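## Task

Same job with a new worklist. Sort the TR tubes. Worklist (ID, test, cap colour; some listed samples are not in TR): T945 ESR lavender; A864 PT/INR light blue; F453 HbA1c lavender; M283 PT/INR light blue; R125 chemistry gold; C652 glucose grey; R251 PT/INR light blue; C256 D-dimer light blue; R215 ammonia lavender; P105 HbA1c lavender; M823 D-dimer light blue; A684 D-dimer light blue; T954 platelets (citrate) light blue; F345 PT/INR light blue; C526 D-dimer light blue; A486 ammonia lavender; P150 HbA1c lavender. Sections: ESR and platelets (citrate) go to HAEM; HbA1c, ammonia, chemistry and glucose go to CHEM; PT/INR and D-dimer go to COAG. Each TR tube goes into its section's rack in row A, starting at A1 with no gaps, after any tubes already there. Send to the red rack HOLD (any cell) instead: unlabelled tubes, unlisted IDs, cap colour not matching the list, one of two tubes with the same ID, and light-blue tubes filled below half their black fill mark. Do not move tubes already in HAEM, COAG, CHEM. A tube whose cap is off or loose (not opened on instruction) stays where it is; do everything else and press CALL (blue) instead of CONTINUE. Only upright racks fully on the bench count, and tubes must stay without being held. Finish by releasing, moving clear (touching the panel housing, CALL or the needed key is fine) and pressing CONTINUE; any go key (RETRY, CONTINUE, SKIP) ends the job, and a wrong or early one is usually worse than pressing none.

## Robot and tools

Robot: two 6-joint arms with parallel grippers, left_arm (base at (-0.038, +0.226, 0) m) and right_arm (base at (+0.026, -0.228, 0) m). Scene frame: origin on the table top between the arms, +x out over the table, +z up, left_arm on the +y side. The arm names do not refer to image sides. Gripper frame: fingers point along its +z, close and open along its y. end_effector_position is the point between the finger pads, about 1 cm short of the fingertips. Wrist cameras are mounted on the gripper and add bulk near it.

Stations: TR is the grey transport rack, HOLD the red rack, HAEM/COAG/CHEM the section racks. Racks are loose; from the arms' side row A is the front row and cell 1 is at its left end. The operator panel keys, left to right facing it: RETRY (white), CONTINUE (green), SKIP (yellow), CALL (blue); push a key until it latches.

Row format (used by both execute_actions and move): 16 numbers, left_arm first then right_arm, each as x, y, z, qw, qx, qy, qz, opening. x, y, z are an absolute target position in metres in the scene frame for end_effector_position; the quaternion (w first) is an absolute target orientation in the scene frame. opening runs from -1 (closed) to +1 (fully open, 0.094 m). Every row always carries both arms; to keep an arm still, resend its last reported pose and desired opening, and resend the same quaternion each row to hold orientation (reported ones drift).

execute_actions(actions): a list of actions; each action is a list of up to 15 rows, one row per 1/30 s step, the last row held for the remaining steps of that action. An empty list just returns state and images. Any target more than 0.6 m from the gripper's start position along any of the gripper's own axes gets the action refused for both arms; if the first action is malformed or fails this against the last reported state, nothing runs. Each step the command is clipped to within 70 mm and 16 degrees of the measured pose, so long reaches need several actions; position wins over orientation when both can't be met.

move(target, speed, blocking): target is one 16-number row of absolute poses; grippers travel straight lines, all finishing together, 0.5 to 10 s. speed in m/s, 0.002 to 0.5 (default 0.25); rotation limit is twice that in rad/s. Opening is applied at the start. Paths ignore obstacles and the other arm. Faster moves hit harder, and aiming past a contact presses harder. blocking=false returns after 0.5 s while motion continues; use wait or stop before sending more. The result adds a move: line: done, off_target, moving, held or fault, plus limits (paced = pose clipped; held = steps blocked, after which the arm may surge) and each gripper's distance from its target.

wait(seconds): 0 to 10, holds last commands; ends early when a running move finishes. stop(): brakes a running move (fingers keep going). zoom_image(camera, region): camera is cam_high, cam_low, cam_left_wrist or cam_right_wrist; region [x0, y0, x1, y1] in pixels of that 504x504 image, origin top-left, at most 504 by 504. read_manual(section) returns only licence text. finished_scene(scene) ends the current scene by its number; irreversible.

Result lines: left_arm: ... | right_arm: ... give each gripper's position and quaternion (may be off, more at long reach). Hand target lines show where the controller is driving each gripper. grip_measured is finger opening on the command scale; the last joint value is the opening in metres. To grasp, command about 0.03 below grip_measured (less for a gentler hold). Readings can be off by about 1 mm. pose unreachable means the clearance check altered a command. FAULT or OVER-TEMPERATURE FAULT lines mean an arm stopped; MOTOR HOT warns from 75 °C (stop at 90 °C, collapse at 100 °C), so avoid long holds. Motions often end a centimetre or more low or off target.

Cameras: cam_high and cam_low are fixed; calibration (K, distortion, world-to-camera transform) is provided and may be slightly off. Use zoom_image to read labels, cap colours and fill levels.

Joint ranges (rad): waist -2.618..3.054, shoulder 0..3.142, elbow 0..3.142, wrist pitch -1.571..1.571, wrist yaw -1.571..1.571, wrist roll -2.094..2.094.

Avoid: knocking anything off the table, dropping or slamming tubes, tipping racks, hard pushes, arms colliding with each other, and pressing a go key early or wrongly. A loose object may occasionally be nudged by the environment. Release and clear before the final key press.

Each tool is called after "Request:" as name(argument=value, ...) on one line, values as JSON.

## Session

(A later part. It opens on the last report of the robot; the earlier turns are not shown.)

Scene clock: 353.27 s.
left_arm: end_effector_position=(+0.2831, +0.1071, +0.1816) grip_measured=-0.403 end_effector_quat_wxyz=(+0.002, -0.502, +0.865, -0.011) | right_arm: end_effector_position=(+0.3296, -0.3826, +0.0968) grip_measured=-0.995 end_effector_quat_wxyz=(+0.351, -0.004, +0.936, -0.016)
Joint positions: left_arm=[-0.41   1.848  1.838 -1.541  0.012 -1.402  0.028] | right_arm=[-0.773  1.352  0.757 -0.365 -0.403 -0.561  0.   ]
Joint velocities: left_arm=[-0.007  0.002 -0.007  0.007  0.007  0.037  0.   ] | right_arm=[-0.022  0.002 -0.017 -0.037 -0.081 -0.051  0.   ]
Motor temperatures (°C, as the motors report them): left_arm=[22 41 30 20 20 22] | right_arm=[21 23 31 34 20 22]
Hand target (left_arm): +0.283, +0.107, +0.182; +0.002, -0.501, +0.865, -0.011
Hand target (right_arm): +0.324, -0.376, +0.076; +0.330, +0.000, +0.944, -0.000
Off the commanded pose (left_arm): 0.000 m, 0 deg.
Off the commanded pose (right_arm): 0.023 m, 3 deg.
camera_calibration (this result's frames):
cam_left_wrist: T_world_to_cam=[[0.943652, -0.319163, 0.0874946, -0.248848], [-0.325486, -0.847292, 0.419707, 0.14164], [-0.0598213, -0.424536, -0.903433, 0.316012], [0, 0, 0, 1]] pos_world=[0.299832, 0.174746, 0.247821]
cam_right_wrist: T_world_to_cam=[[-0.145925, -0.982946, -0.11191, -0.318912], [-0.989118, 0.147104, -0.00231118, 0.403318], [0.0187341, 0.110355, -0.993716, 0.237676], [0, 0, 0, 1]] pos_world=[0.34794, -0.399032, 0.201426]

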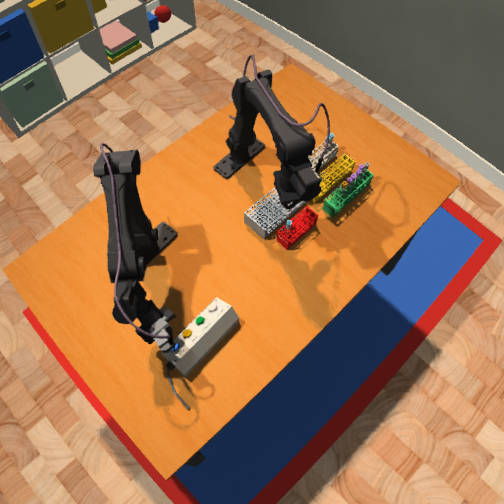

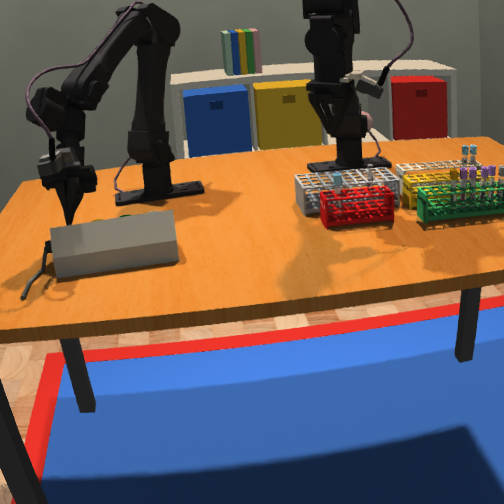

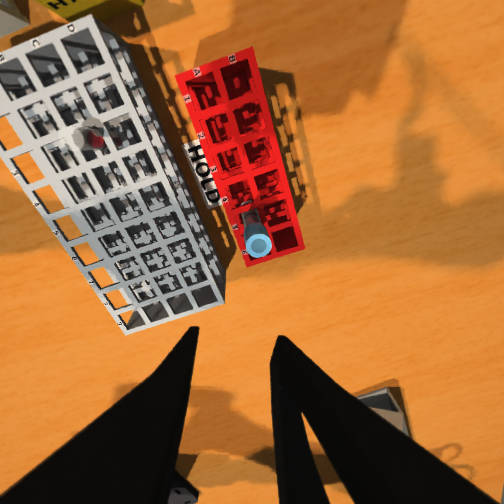

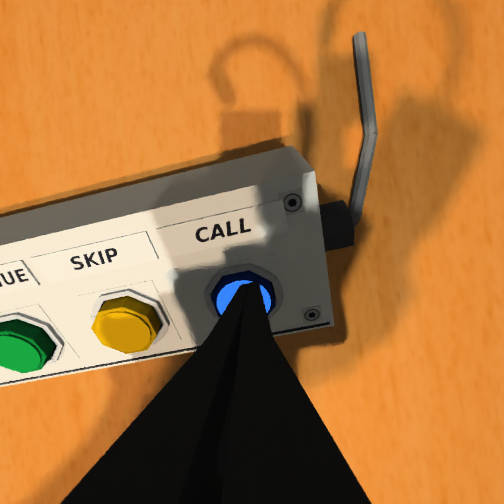

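CALL is lit. I'll back off and check that it stays latched.

Request:
move(target=[0.2831,0.1071,0.1816,0.002,-0.501,0.865,-0.011,-0.40,0.31,-0.382,0.135,0.34,0,0.94,0,-1], speed=0.08)

Scene clock: 358.20 s.
left_arm: end_effector_position=(+0.2831, +0.1071, +0.1816) grip_measured=-0.403 end_effector_quat_wxyz=(+0.002, -0.502, +0.865, -0.011) | right_arm: end_effector_position=(+0.3082, -0.3813, +0.1228) grip_measured=-0.995 end_effector_quat_wxyz=(+0.328, +0.006, +0.945, +0.002)
Joint positions: left_arm=[-0.41   1.848  1.838 -1.541  0.012 -1.402  0.028] | right_arm=[-0.825  1.293  0.857 -0.604 -0.427 -0.603  0.   ]
Joint velocities: left_arm=[-0.002 -0.017  0.007 -0.022 -0.11   0.037 -0.   ] | right_arm=[-0.012 -0.007  0.002  0.007  0.037 -0.051 -0.001]
Motor temperatures (°C, as the motors report them): left_arm=[22 40 30 20 20 22] | right_arm=[21 23 31 34 20 22]
Hand target (left_arm): +0.283, +0.107, +0.182; +0.002, -0.501, +0.865, -0.011
Hand target (right_arm): +0.310, -0.382, +0.135; +0.340, +0.000, +0.940, -0.000
Off the commanded pose (left_arm): 0.000 m, 0 deg.
Off the commanded pose (right_arm): 0.012 m, 2 deg.
move: off_target (right_arm)
camera_calibration (this result's frames):
cam_left_wrist: T_world_to_cam=[[0.943652, -0.319163, 0.0874946, -0.248848], [-0.325486, -0.847292, 0.419707, 0.14164], [-0.0598213, -0.424536, -0.903433, 0.316012], [0, 0, 0, 1]] pos_world=[0.299832, 0.174746, 0.247821]
cam_right_wrist: T_world_to_cam=[[-0.158748, -0.976638, -0.144836, -0.307442], [-0.98691, 0.152745, 0.0517392, 0.376869], [-0.0284074, 0.151154, -0.988102, 0.293184], [0, 0, 0, 1]] pos_world=[0.331458, -0.402141, 0.225668]

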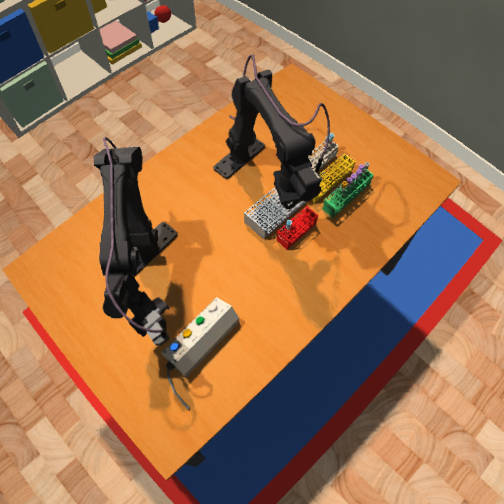

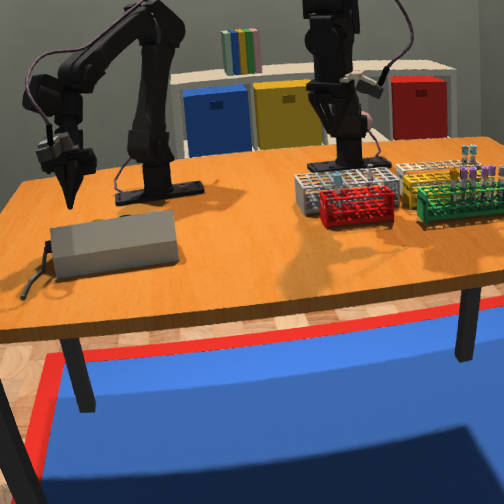

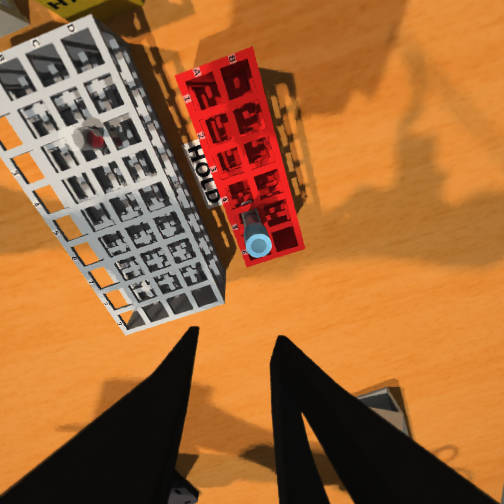

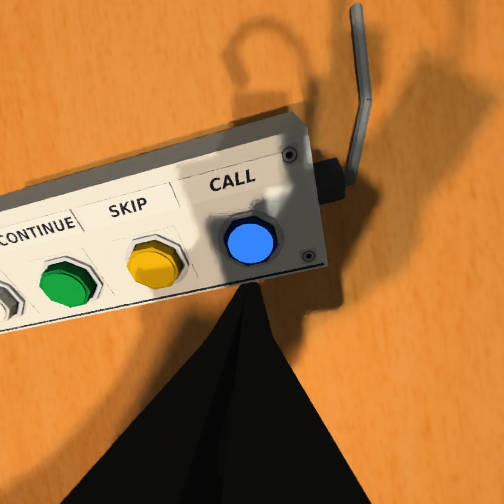

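Request:
finished_scene(scene=2)

The scene is finished: the task was done.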